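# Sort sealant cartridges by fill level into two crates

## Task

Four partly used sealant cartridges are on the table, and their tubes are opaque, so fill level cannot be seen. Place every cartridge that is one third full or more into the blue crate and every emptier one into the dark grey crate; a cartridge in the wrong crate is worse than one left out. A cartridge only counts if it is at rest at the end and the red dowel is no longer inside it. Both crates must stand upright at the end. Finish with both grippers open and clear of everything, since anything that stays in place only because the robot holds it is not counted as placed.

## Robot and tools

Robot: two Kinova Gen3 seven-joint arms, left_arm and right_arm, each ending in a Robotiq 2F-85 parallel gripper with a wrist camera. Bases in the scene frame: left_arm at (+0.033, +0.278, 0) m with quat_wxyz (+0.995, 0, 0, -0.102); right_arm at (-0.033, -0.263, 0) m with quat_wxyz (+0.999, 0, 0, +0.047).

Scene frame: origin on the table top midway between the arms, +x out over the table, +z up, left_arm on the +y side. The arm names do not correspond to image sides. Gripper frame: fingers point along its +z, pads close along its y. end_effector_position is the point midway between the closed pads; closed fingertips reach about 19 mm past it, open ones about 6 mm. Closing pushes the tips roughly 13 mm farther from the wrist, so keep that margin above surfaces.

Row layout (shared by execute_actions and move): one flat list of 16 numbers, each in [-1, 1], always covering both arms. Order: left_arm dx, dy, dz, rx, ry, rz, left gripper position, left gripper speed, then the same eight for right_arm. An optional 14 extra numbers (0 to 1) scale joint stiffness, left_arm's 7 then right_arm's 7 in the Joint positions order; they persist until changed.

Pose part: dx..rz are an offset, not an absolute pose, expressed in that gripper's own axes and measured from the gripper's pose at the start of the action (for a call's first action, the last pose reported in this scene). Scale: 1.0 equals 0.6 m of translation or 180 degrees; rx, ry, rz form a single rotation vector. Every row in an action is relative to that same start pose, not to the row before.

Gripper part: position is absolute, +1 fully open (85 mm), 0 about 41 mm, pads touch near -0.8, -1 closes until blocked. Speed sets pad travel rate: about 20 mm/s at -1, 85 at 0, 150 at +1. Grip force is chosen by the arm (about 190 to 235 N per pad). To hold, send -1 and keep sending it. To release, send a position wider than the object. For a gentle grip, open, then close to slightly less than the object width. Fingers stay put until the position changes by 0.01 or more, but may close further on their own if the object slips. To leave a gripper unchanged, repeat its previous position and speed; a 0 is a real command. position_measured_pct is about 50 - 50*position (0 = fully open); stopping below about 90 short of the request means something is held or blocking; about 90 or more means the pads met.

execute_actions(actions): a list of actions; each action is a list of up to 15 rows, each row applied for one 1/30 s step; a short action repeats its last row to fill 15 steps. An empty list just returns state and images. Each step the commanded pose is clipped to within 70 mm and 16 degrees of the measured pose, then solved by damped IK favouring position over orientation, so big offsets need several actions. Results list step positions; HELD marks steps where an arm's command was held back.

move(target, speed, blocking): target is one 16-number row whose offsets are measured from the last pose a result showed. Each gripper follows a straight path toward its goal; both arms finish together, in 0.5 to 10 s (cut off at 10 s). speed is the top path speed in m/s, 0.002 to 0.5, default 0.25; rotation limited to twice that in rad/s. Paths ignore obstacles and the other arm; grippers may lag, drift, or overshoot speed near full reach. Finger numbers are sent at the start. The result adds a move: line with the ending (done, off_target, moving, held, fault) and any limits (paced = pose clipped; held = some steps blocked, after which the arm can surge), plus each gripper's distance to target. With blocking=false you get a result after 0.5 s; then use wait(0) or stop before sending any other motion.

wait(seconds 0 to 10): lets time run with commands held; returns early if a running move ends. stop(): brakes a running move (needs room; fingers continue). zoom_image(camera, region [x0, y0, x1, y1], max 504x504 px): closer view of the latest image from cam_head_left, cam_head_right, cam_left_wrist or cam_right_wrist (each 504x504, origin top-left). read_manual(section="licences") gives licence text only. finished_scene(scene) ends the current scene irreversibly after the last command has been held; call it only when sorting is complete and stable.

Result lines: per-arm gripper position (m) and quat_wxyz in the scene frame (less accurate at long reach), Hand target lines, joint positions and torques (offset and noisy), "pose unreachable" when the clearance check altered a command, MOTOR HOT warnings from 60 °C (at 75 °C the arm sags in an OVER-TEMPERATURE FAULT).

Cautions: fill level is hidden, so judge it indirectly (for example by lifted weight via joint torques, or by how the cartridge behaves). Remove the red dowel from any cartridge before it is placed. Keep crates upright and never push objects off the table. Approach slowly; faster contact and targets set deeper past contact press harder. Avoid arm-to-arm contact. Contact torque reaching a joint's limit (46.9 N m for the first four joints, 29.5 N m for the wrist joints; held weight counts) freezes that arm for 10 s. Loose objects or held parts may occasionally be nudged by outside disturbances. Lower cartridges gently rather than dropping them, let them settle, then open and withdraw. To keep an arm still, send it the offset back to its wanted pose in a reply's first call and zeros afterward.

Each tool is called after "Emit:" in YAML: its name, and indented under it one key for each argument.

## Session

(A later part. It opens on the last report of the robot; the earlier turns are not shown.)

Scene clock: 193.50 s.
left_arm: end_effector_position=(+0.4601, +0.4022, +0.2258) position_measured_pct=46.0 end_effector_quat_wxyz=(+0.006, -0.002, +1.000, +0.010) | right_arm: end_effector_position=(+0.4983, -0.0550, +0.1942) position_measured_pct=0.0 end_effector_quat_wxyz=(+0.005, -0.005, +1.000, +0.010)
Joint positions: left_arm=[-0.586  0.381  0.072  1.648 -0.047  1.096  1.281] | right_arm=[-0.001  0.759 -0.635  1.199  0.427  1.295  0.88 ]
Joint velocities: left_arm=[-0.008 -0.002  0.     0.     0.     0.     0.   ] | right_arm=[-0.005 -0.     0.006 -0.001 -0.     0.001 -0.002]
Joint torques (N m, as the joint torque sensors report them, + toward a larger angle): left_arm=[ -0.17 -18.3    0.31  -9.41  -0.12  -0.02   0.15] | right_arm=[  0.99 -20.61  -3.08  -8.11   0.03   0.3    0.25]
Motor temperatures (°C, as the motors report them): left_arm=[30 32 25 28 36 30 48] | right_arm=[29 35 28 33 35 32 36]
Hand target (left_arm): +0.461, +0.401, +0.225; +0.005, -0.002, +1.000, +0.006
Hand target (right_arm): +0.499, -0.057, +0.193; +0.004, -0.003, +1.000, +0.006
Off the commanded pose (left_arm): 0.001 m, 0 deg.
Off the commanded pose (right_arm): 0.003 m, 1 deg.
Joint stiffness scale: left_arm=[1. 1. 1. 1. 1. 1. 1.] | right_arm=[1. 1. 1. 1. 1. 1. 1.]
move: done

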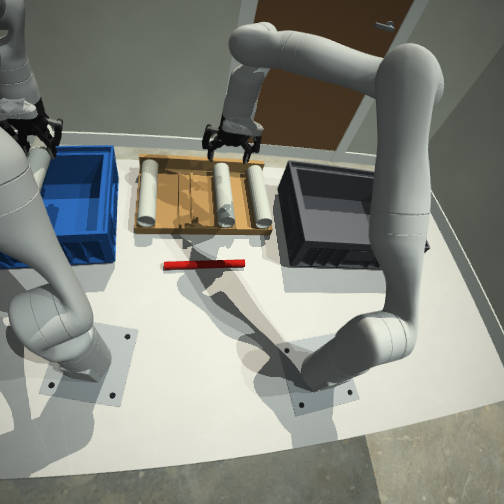

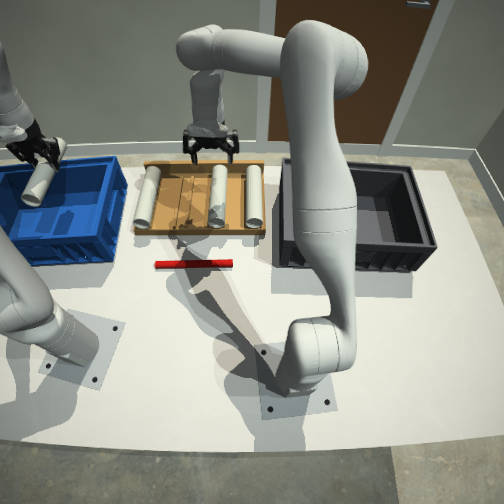

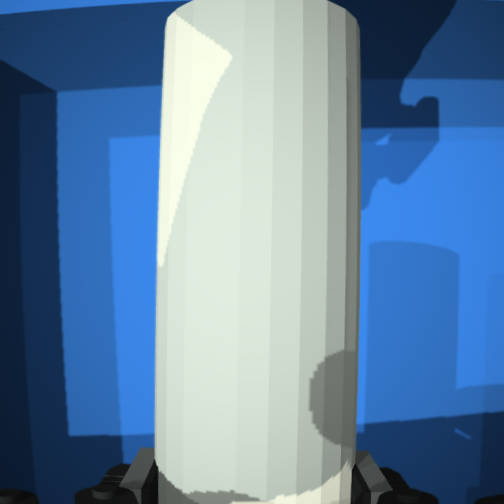

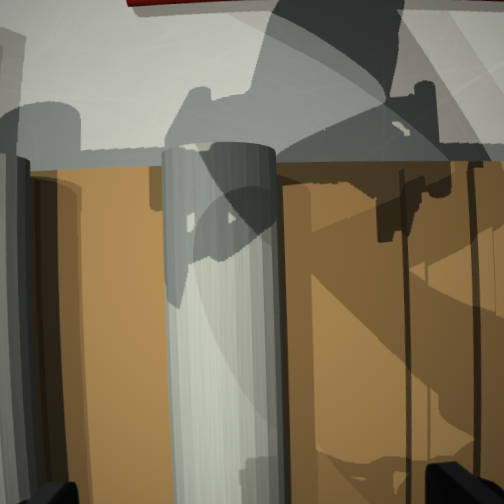

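Emit:
move:
  target: [0.017, 0.1, 0.293, 0, 0, 0, -1, 0.5, 0, -0.017, 0.215, 0, 0, 0, 1, 0.5]
  speed: 0.2

Emit:
move:
  target: [0, 0, 0, 0, 0, 0, 1, 0.5, 0, 0, 0, 0, 0, 0, -1, 0.5]

Emit:
move:
  target: [0, 0, -0.3, 0, 0, 0, 1, 0.5, 0, 0, -0.215, 0, 0, 0, -1, 0.5]
  speed: 0.25

Scene clock: 211.43 s.
left_arm: end_effector_position=(+0.4537, +0.4623, +0.0554) position_measured_pct=46.0 end_effector_quat_wxyz=(+0.008, -0.004, +1.000, +0.008) | right_arm: end_effector_position=(+0.4994, -0.0619, +0.0680) position_measured_pct=0.0 end_effector_quat_wxyz=(+0.005, -0.005, +1.000, +0.012)
Joint positions: left_arm=[-0.69   0.666  0.033  1.82  -0.048  0.634  1.158] | right_arm=[-0.006  0.896 -0.559  1.363  0.492  1.002  0.835]
Joint velocities: left_arm=[-0.001  0.004 -0.001  0.     0.    -0.002 -0.001] | right_arm=[-0.002  0.001  0.002  0.     0.001 -0.001 -0.   ]
Joint torques (N m, as the joint torque sensors report them, + toward a larger angle): left_arm=[ -0.84 -15.19  -0.16  -3.83   0.05  -0.71   0.2 ] | right_arm=[  0.25 -21.13  -2.68  -6.08   0.11   0.09   0.36]
Motor temperatures (°C, as the motors report them): left_arm=[30 32 25 28 36 30 48] | right_arm=[29 35 28 33 35 32 36]
Hand target (left_arm): +0.452, +0.466, +0.052; +0.006, -0.002, +1.000, +0.010
Hand target (right_arm): +0.500, -0.063, +0.065; +0.005, -0.005, +1.000, +0.010
Off the commanded pose (left_arm): 0.006 m, 0 deg.
Off the commanded pose (right_arm): 0.003 m, 0 deg.
Joint stiffness scale: left_arm=[1. 1. 1. 1. 1. 1. 1.] | right_arm=[1. 1. 1. 1. 1. 1. 1.]
move: off_target (left_arm)

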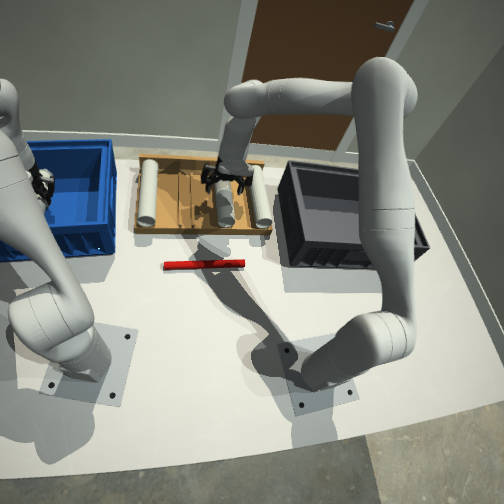

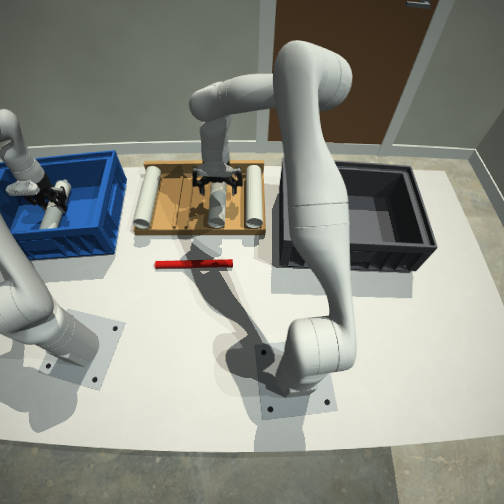

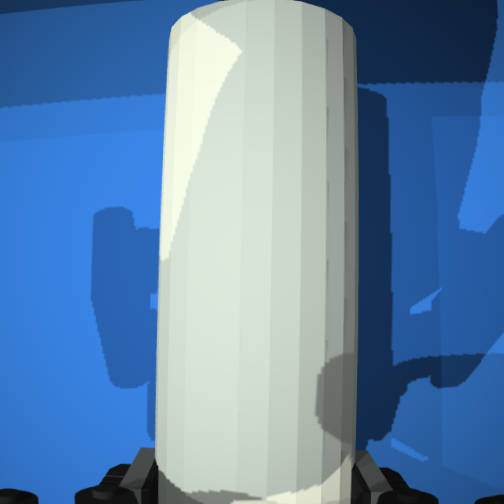

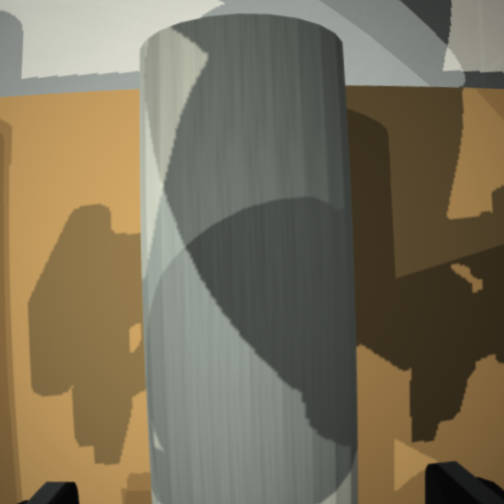

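Scene clock: 212.20 s.
left_arm: end_effector_position=(+0.4537, +0.4623, +0.0554) position_measured_pct=0.0 end_effector_quat_wxyz=(+0.008, -0.004, +1.000, +0.008) | right_arm: end_effector_position=(+0.4996, -0.0618, +0.0687) position_measured_pct=46.8 end_effector_quat_wxyz=(+0.005, -0.005, +1.000, +0.012)
Joint positions: left_arm=[-0.69   0.666  0.033  1.82  -0.048  0.634  1.158] | right_arm=[-0.006  0.895 -0.559  1.363  0.492  1.002  0.835]
Joint velocities: left_arm=[-0.    -0.001 -0.001  0.     0.     0.001 -0.   ] | right_arm=[ 0.    -0.001 -0.     0.002 -0.     0.001  0.001]
Joint torques (N m, as the joint torque sensors report them, + toward a larger angle): left_arm=[ -0.45 -18.5    0.15  -5.6   -0.25  -0.01   0.06] | right_arm=[  2.93 -18.45  -0.45  -7.76   1.86  -1.08   0.6 ]
Motor temperatures (°C, as the motors report them): left_arm=[30 32 25 28 36 30 48] | right_arm=[29 35 28 33 35 32 36]
Hand target (left_arm): +0.454, +0.462, +0.055; +0.008, -0.004, +1.000, +0.008
Hand target (right_arm): +0.499, -0.062, +0.068; +0.005, -0.005, +1.000, +0.012
Off the commanded pose (left_arm): 0.000 m, 0 deg.
Off the commanded pose (right_arm): 0.001 m, 0 deg.
Joint stiffness scale: left_arm=[1. 1. 1. 1. 1. 1. 1.] | right_arm=[1. 1. 1. 1. 1. 1. 1.]
move: done

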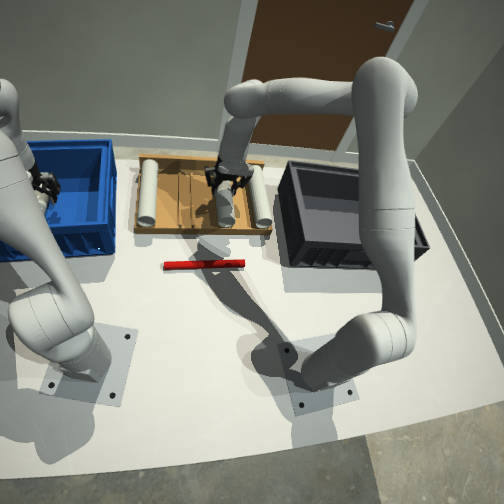

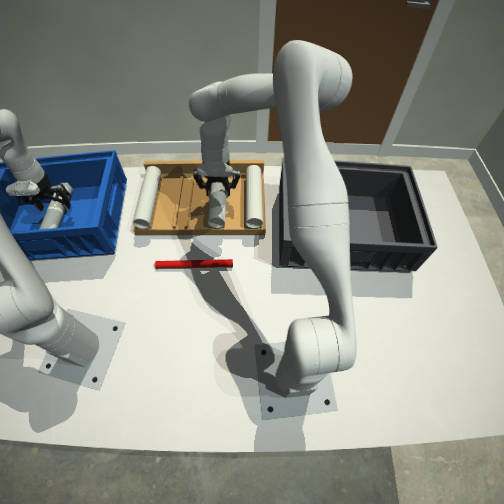

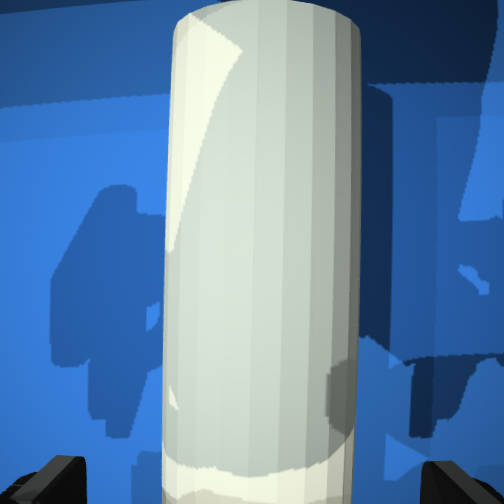

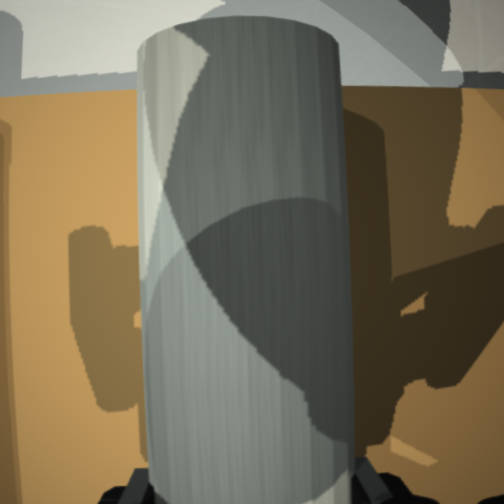

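Scene clock: 213.47 s.
left_arm: end_effector_position=(+0.4492, +0.4616, +0.2324) position_measured_pct=0.0 end_effector_quat_wxyz=(+0.005, -0.006, +1.000, +0.011) | right_arm: end_effector_position=(+0.4996, -0.0660, +0.1947) position_measured_pct=46.8 end_effector_quat_wxyz=(+0.006, -0.004, +1.000, +0.009)
Joint positions: left_arm=[-0.7    0.395  0.05   1.602 -0.039  1.126  1.149] | right_arm=[ 0.014  0.749 -0.622  1.212  0.417  1.286  0.9  ]
Joint velocities: left_arm=[-0.    -0.003  0.    -0.001  0.     0.    -0.001] | right_arm=[ 0.001  0.001 -0.002 -0.002  0.001  0.    -0.001]
Joint torques (N m, as the joint torque sensors report them, + toward a larger angle): left_arm=[ -0.21 -16.4   -0.31  -8.45  -0.29   0.09   0.14] | right_arm=[ -0.18 -21.56  -2.65  -8.42   0.24   0.04   0.26]
Motor temperatures (°C, as the motors report them): left_arm=[30 32 25 28 36 30 48] | right_arm=[29 35 28 33 35 32 36]
Hand target (left_arm): +0.451, +0.459, +0.235; +0.008, -0.004, +1.000, +0.008
Hand target (right_arm): +0.499, -0.065, +0.198; +0.005, -0.005, +1.000, +0.012
Off the commanded pose (left_arm): 0.004 m, 1 deg.
Off the commanded pose (right_arm): 0.003 m, 0 deg.
Joint stiffness scale: left_arm=[1. 1. 1. 1. 1. 1. 1.] | right_arm=[1. 1. 1. 1. 1. 1. 1.]
move: off_target (left_arm)

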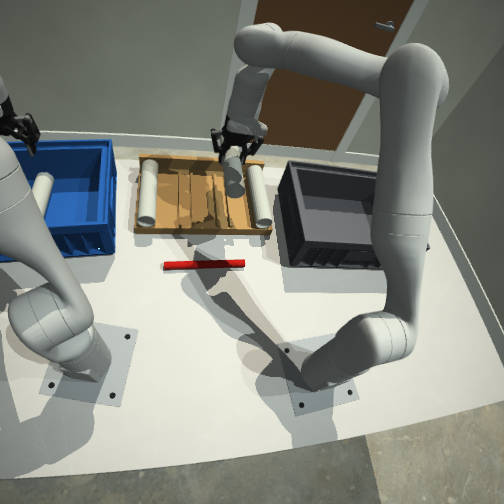

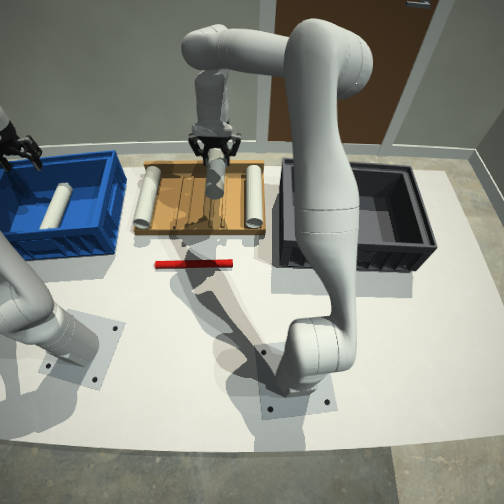

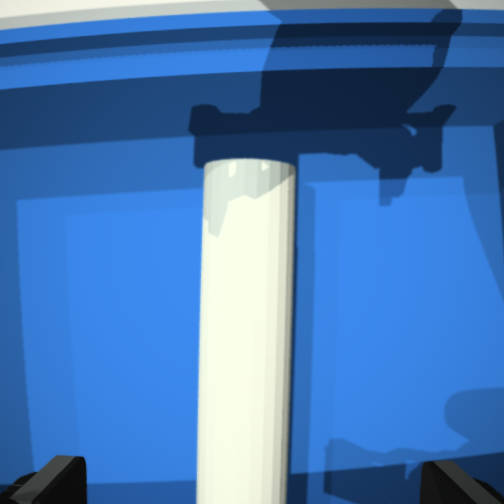

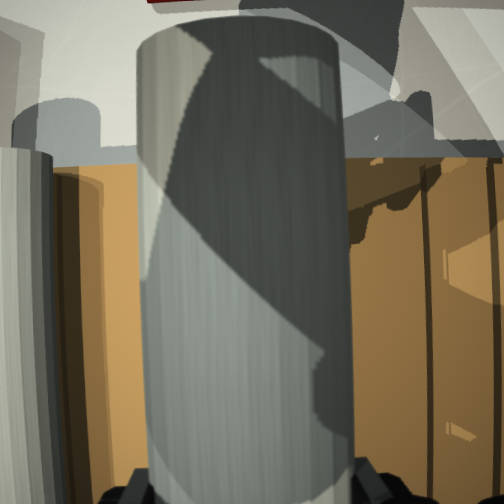

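Emit:
move:
  target: [-0.085, -1.0, 0.06, 0, 0, 0, 1, 0.5, 0.067, -0.717, -0.05, 0, 0, 0, -1, 0.5]
  speed: 0.4

Scene clock: 224.10 s.
left_arm: end_effector_position=(+0.5050, -0.1384, +0.1846) position_measured_pct=0.0 end_effector_quat_wxyz=(+0.003, -0.005, +1.000, +0.006) | right_arm: end_effector_position=(+0.4638, -0.4983, +0.2176) position_measured_pct=46.8 end_effector_quat_wxyz=(+0.008, -0.003, +1.000, +0.004)
Joint positions: left_arm=[ 0.36   0.885  0.328  0.906 -0.27   1.389  2.409] | right_arm=[ 0.793  0.679 -0.56   1.242  0.341  1.302  1.733]
Joint velocities: left_arm=[ 0.003  0.006  0.    -0.002  0.     0.001  0.   ] | right_arm=[ 0.001  0.001 -0.    -0.     0.     0.001 -0.001]
Joint torques (N m, as the joint torque sensors report them, + toward a larger angle): left_arm=[ -0.4  -25.18   1.84  -8.79  -0.29  -0.01   0.35] | right_arm=[  0.62 -20.24  -2.28  -8.56   0.13   0.29   0.06]
Motor temperatures (°C, as the motors report them): left_arm=[30 32 25 28 36 30 48] | right_arm=[29 35 28 33 35 32 36]
Hand target (left_arm): +0.507, -0.136, +0.183; +0.004, -0.005, +1.000, +0.012
Hand target (right_arm): +0.463, -0.498, +0.217; +0.006, -0.004, +1.000, +0.007
Off the commanded pose (left_arm): 0.003 m, 1 deg.
Off the commanded pose (right_arm): 0.003 m, 1 deg.
Joint stiffness scale: left_arm=[1. 1. 1. 1. 1. 1. 1.] | right_arm=[1. 1. 1. 1. 1. 1. 1.]
move: done

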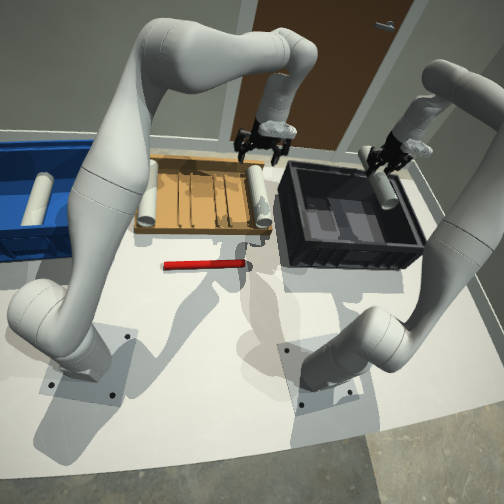

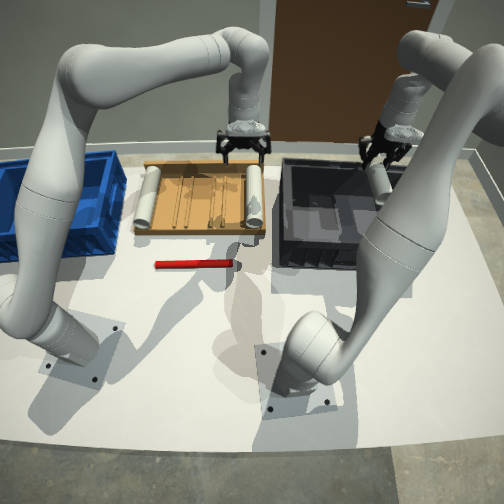

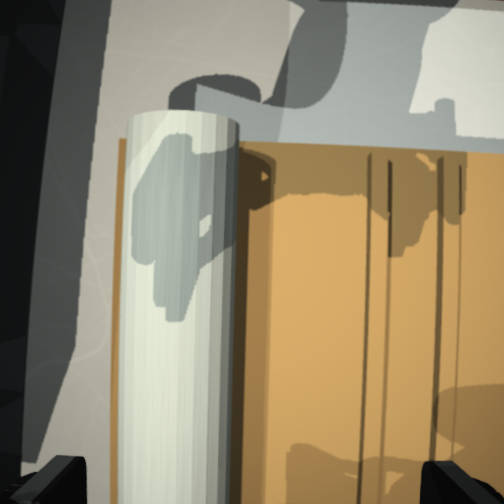

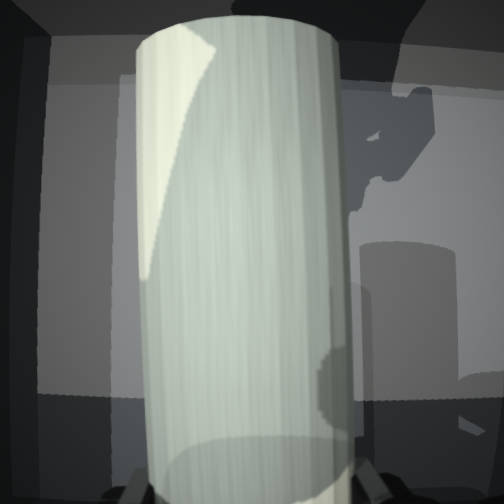

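Emit:
move:
  target: [0.008, -0.055, 0, 0, 0, 0, 0.55, 0.5, 0.042, 0, 0.263, 0, 0, 0, -1, 0.5]
  speed: 0.2

Emit:
move:
  target: [0, 0, 0.2, 0, 0, 0, 0.55, 0.5, 0, 0, 0, 0, 0, 0, 1, 0.5]
  speed: 0.2

Scene clock: 249.10 s.
left_arm: end_effector_position=(+0.4993, -0.1735, +0.1857) position_measured_pct=22.2 end_effector_quat_wxyz=(+0.002, -0.002, +1.000, +0.002) | right_arm: end_effector_position=(+0.4576, -0.5013, +0.1079) position_measured_pct=46.8 end_effector_quat_wxyz=(+0.036, -0.002, +0.999, -0.010)
Joint positions: left_arm=[ 0.42   0.941  0.327  0.784 -0.27   1.447  2.431] | right_arm=[ 0.801  0.748 -0.504  1.502  0.417  0.924  1.663]
Joint velocities: left_arm=[ 0.    -0.     0.003 -0.    -0.     0.001 -0.   ] | right_arm=[ 0.001  0.001  0.     0.002  0.001 -0.001  0.   ]
Joint torques (N m, as the joint torque sensors report them, + toward a larger angle): left_arm=[ -0.25 -26.04   1.58  -8.69  -0.08   0.22   0.08] | right_arm=[  0.13 -14.49  -1.55  -5.57   0.09  -0.25   0.24]
Motor temperatures (°C, as the motors report them): left_arm=[30 32 25 28 36 30 48] | right_arm=[29 35 28 33 35 32 36]
Hand target (left_arm): +0.501, -0.171, +0.184; +0.003, -0.005, +1.000, +0.006
Hand target (right_arm): +0.455, -0.500, +0.103; +0.031, -0.003, +0.999, -0.007
Off the commanded pose (left_arm): 0.003 m, 1 deg.
Off the commanded pose (right_arm): 0.051 m, 4 deg.
Joint stiffness scale: left_arm=[1. 1. 1. 1. 1. 1. 1.] | right_arm=[1. 1. 1. 1. 1. 1. 1.]
TORQUE FAULT: the external load on joint 2 (shoulder) of the right arm reached its load limit, and that arm stopped for 10 seconds. That time counts as 19 of the actions that you can send in this scene. A torque fault stops only its own arm. That arm's remaining commands of this call were not run. That arm's gripper holds where it stopped, with its grip as last carried out, and that arm accepts commands again: back off and push less far. That arm stops again, at the same cost, whenever a joint's load reaches its limit.
move: fault (right_arm)

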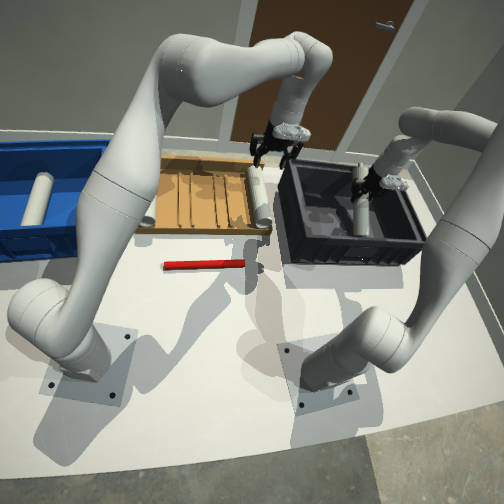

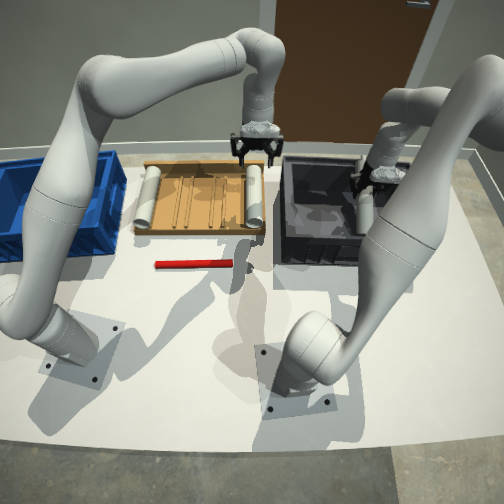

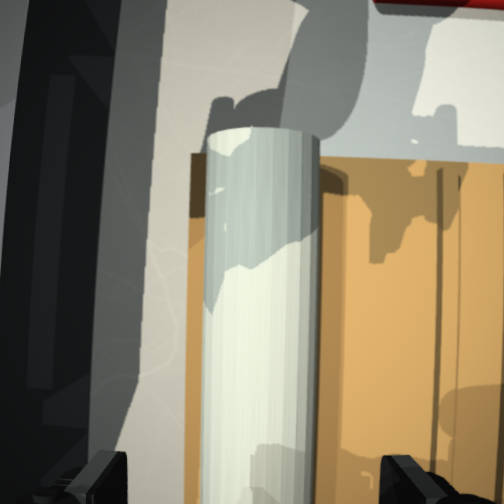

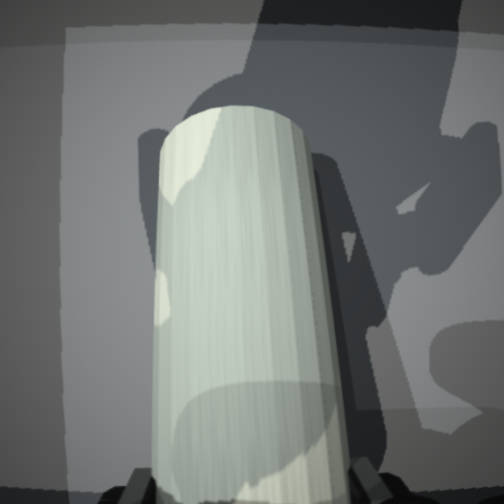

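not run: a fault stop came before this call.

Emit:
move:
  target: [0, 0, 0.2, 0, 0, 0, 0.55, 0.5, 0.085, 0, -0.01, 0, -0.02, 0, -1, 0.5]
  speed: 0.15

Scene clock: 261.07 s.
left_arm: end_effector_position=(+0.4991, -0.1749, +0.0694) position_measured_pct=22.2 end_effector_quat_wxyz=(+0.001, -0.001, +1.000, -0.001) | right_arm: end_effector_position=(+0.4061, -0.5031, +0.1098) position_measured_pct=46.8 end_effector_quat_wxyz=(+0.064, -0.002, +0.998, -0.012)
Joint positions: left_arm=[ 0.414  1.038  0.291  0.961 -0.27   1.173  2.449] | right_arm=[ 0.918  0.642 -0.535  1.728  0.417  0.753  1.683]
Joint velocities: left_arm=[ 0.     0.    -0.001  0.     0.     0.001 -0.   ] | right_arm=[ 0.01   0.    -0.008 -0.001 -0.     0.002  0.001]
Joint torques (N m, as the joint torque sensors report them, + toward a larger angle): left_arm=[ -0.22 -26.14   1.18  -8.25   0.04   0.23   0.21] | right_arm=[  0.44 -16.13  -2.57  -5.75   0.05  -0.32  -0.15]
Motor temperatures (°C, as the motors report them): left_arm=[30 32 25 28 36 30 48] | right_arm=[29 35 28 33 35 32 36]
Hand target (left_arm): +0.500, -0.173, +0.066; +0.002, -0.002, +1.000, +0.002
Hand target (right_arm): +0.406, -0.502, +0.110; +0.067, -0.003, +0.998, -0.010
Off the commanded pose (left_arm): 0.004 m, 0 deg.
Off the commanded pose (right_arm): 0.002 m, 0 deg.
Joint stiffness scale: left_arm=[1. 1. 1. 1. 1. 1. 1.] | right_arm=[1. 1. 1. 1. 1. 1. 1.]
move: off_target (left_arm)

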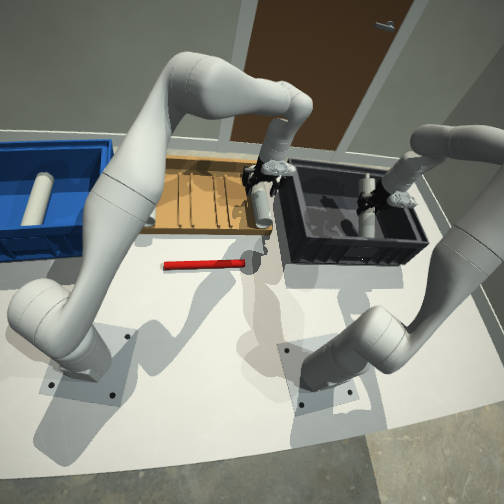

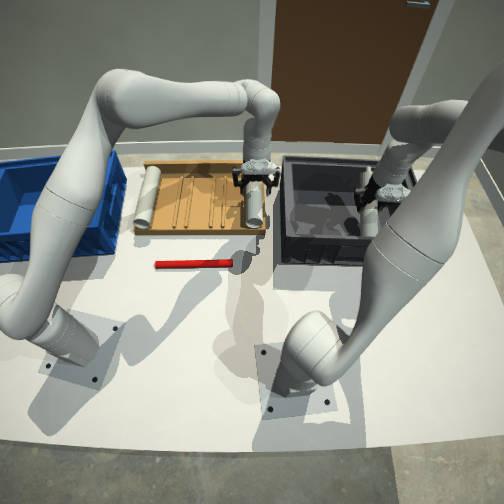

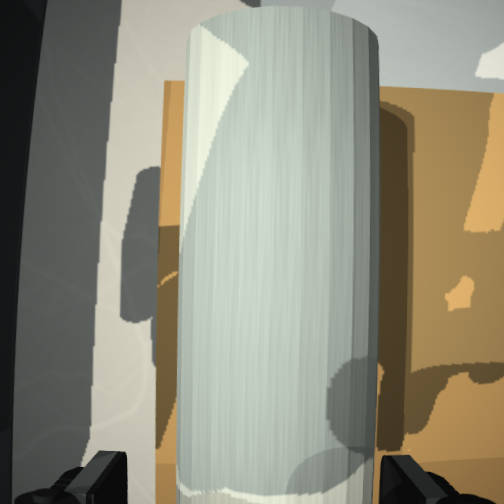

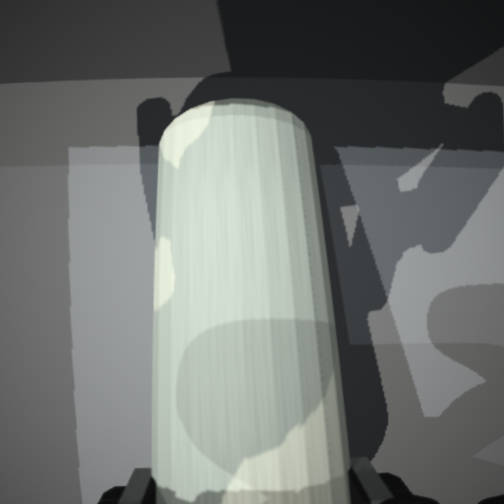

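Emit:
move:
  target: [0, 0.006, 0, 0, 0, 0, -1, 0.5, -0.017, 0, 0.07, 0, 0.14, 0, -1, 0.5]
  speed: 0.12

Emit:
move:
  target: [0, 0, -0.195, 0, 0, 0, -1, 0.5, 0, 0, 0, 0, 0, 0, 1, 0.5]
  speed: 0.2

Scene clock: 276.90 s.
left_arm: end_effector_position=(+0.4987, -0.1729, +0.0696) position_measured_pct=47.2 end_effector_quat_wxyz=(+0.001, -0.001, +1.000, -0.001) | right_arm: end_effector_position=(+0.4229, -0.5012, +0.0706) position_measured_pct=46.8 end_effector_quat_wxyz=(-0.151, +0.003, +0.989, -0.008)
Joint positions: left_arm=[ 0.411  1.033  0.291  0.971 -0.27   1.168  2.449] | right_arm=[ 0.653  0.946 -0.409  1.229  0.433  1.34   1.657]
Joint velocities: left_arm=[-0.    -0.     0.001  0.     0.    -0.    -0.   ] | right_arm=[-0.003  0.007 -0.     0.     0.     0.002 -0.001]
Joint torques (N m, as the joint torque sensors report them, + toward a larger angle): left_arm=[ -0.7  -24.55   1.22  -7.06  -0.19   0.5    0.31] | right_arm=[  0.1  -22.43  -1.67  -6.31   0.14   0.89   0.15]
Motor temperatures (°C, as the motors report them): left_arm=[30 33 24 28 36 30 48] | right_arm=[29 35 28 33 35 32 36]
Hand target (left_arm): +0.499, -0.171, +0.069; +0.001, -0.001, +1.000, -0.001
Hand target (right_arm): +0.422, -0.504, +0.069; -0.155, +0.000, +0.988, -0.012
Off the commanded pose (left_arm): 0.002 m, 0 deg.
Off the commanded pose (right_arm): 0.003 m, 1 deg.
Joint stiffness scale: left_arm=[1. 1. 1. 1. 1. 1. 1.] | right_arm=[1. 1. 1. 1. 1. 1. 1.]
move: done

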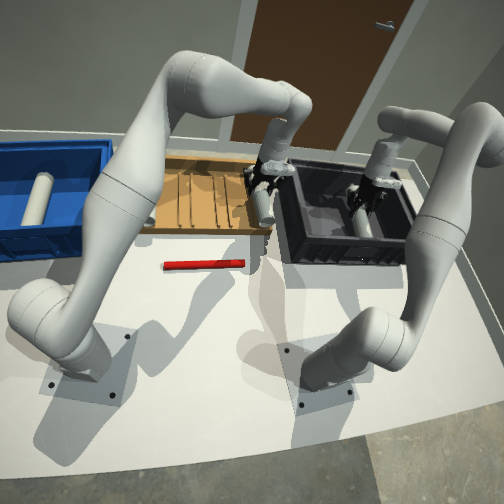

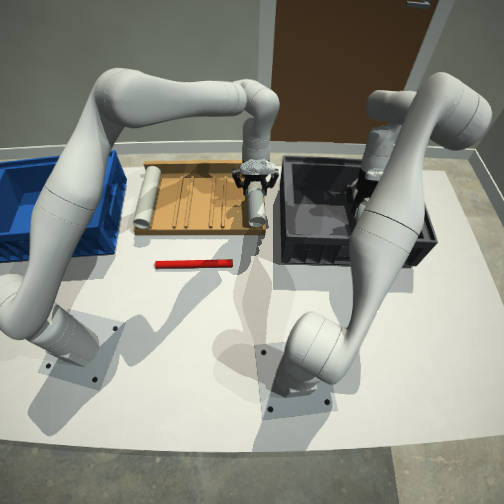

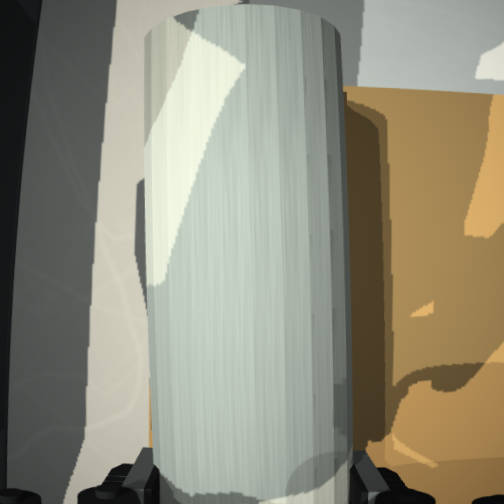

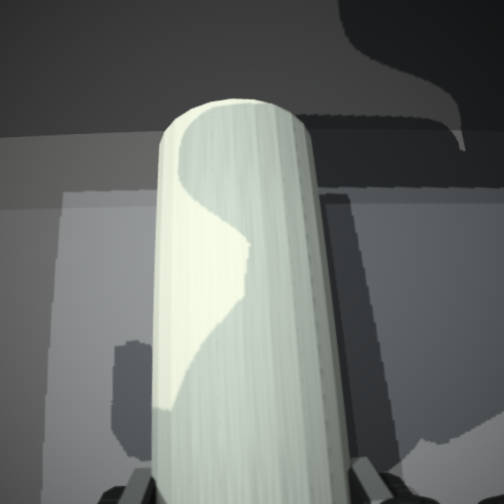

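Scene clock: 277.93 s.
left_arm: end_effector_position=(+0.5012, -0.1695, +0.1833) position_measured_pct=47.2 end_effector_quat_wxyz=(+0.002, -0.005, +1.000, +0.002) | right_arm: end_effector_position=(+0.4229, -0.5011, +0.0705) position_measured_pct=0.0 end_effector_quat_wxyz=(-0.151, +0.003, +0.989, -0.008)
Joint positions: left_arm=[ 0.412  0.937  0.325  0.8   -0.268  1.435  2.432] | right_arm=[ 0.653  0.946 -0.409  1.229  0.433  1.34   1.657]
Joint velocities: left_arm=[-0.    -0.     0.003 -0.003  0.     0.002 -0.   ] | right_arm=[-0.     0.    -0.    -0.002 -0.    -0.001 -0.002]
Joint torques (N m, as the joint torque sensors report them, + toward a larger angle): left_arm=[ -0.4  -27.69   1.58  -9.75  -0.27  -0.04   0.  ] | right_arm=[  0.59 -21.64  -0.95  -6.77   0.57   1.09   0.59]
Motor temperatures (°C, as the motors report them): left_arm=[30 33 24 28 36 30 48] | right_arm=[29 35 28 33 35 32 36]
Hand target (left_arm): +0.498, -0.173, +0.187; +0.001, -0.001, +1.000, -0.001
Hand target (right_arm): +0.423, -0.501, +0.071; -0.151, +0.003, +0.989, -0.008
Off the commanded pose (left_arm): 0.005 m, 1 deg.
Off the commanded pose (right_arm): 0.000 m, 0 deg.
Joint stiffness scale: left_arm=[1. 1. 1. 1. 1. 1. 1.] | right_arm=[1. 1. 1. 1. 1. 1. 1.]
move: off_target (left_arm)

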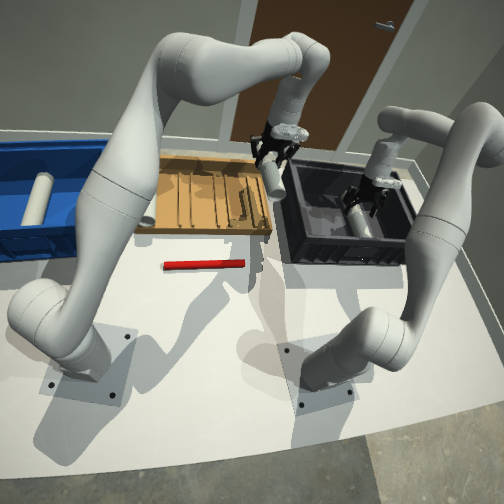

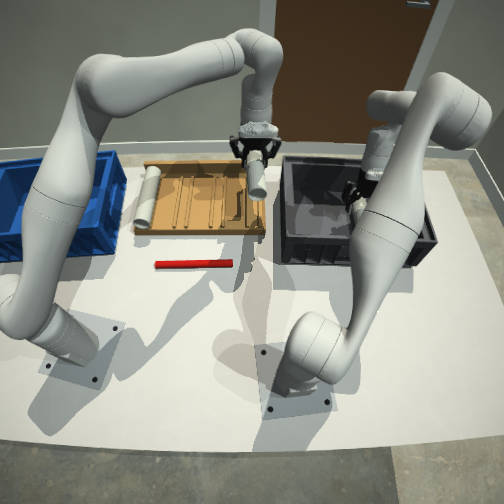

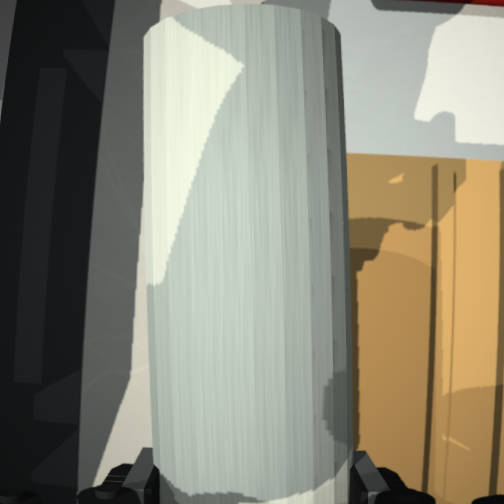

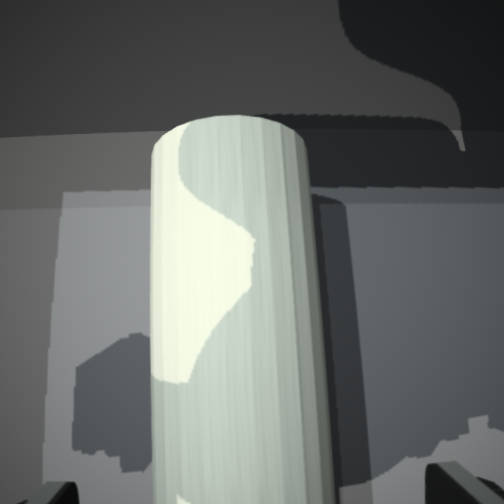

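Emit:
move:
  target: [0.052, 0.925, -0.067, 0, 0, 0, -1, 0.5, 0.08, 0, -0.255, 0, -0.097, 0, 1, 0.5]
  speed: 0.4

Scene clock: 301.90 s.
left_arm: end_effector_position=(+0.4634, +0.3856, +0.2257) position_measured_pct=47.2 end_effector_quat_wxyz=(+0.004, -0.006, +1.000, +0.006) | right_arm: end_effector_position=(+0.4219, -0.5010, +0.2300) position_measured_pct=0.0 end_effector_quat_wxyz=(-0.002, +0.004, +1.000, -0.011)
Joint positions: left_arm=[-0.59   0.384  0.126  1.647 -0.062  1.104  1.341] | right_arm=[ 0.829  0.584 -0.54   1.362  0.324  1.278  1.738]
Joint velocities: left_arm=[-0.009 -0.     0.     0.    -0.     0.001 -0.   ] | right_arm=[ 0.003 -0.001 -0.004 -0.    -0.001  0.    -0.001]
Joint torques (N m, as the joint torque sensors report them, + toward a larger angle): left_arm=[  0.13 -17.88   0.14  -9.41   0.02  -0.2    0.13] | right_arm=[  0.18 -18.57  -2.25  -8.26   0.55   0.38   0.16]
Motor temperatures (°C, as the motors report them): left_arm=[30 34 25 28 36 30 48] | right_arm=[29 36 28 33 35 32 36]
Hand target (left_arm): +0.464, +0.384, +0.225; +0.003, -0.006, +1.000, +0.001
Hand target (right_arm): +0.423, -0.499, +0.231; +0.001, +0.002, +1.000, -0.009
Off the commanded pose (left_arm): 0.001 m, 0 deg.
Off the commanded pose (right_arm): 0.003 m, 1 deg.
Joint stiffness scale: left_arm=[1. 1. 1. 1. 1. 1. 1.] | right_arm=[1. 1. 1. 1. 1. 1. 1.]
move: done

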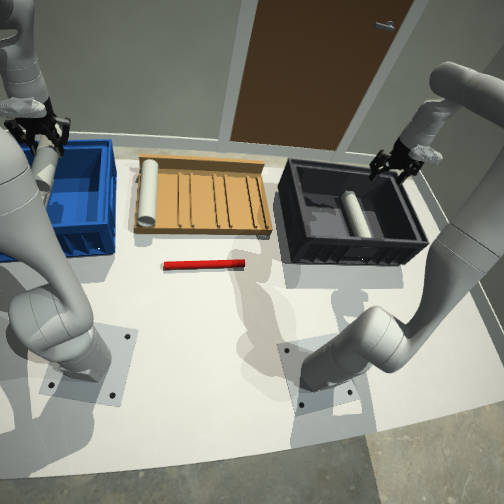

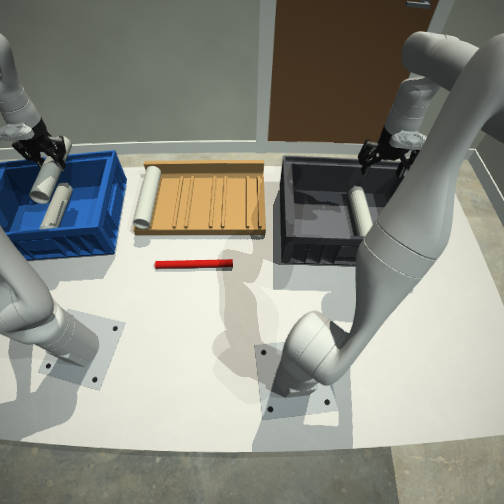

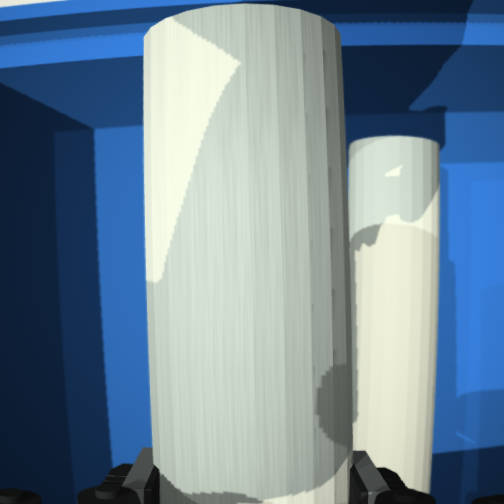

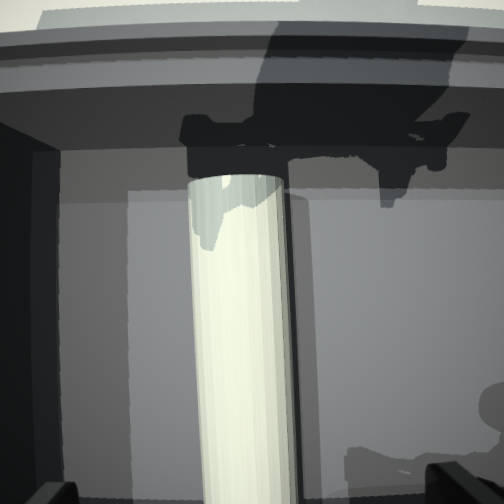

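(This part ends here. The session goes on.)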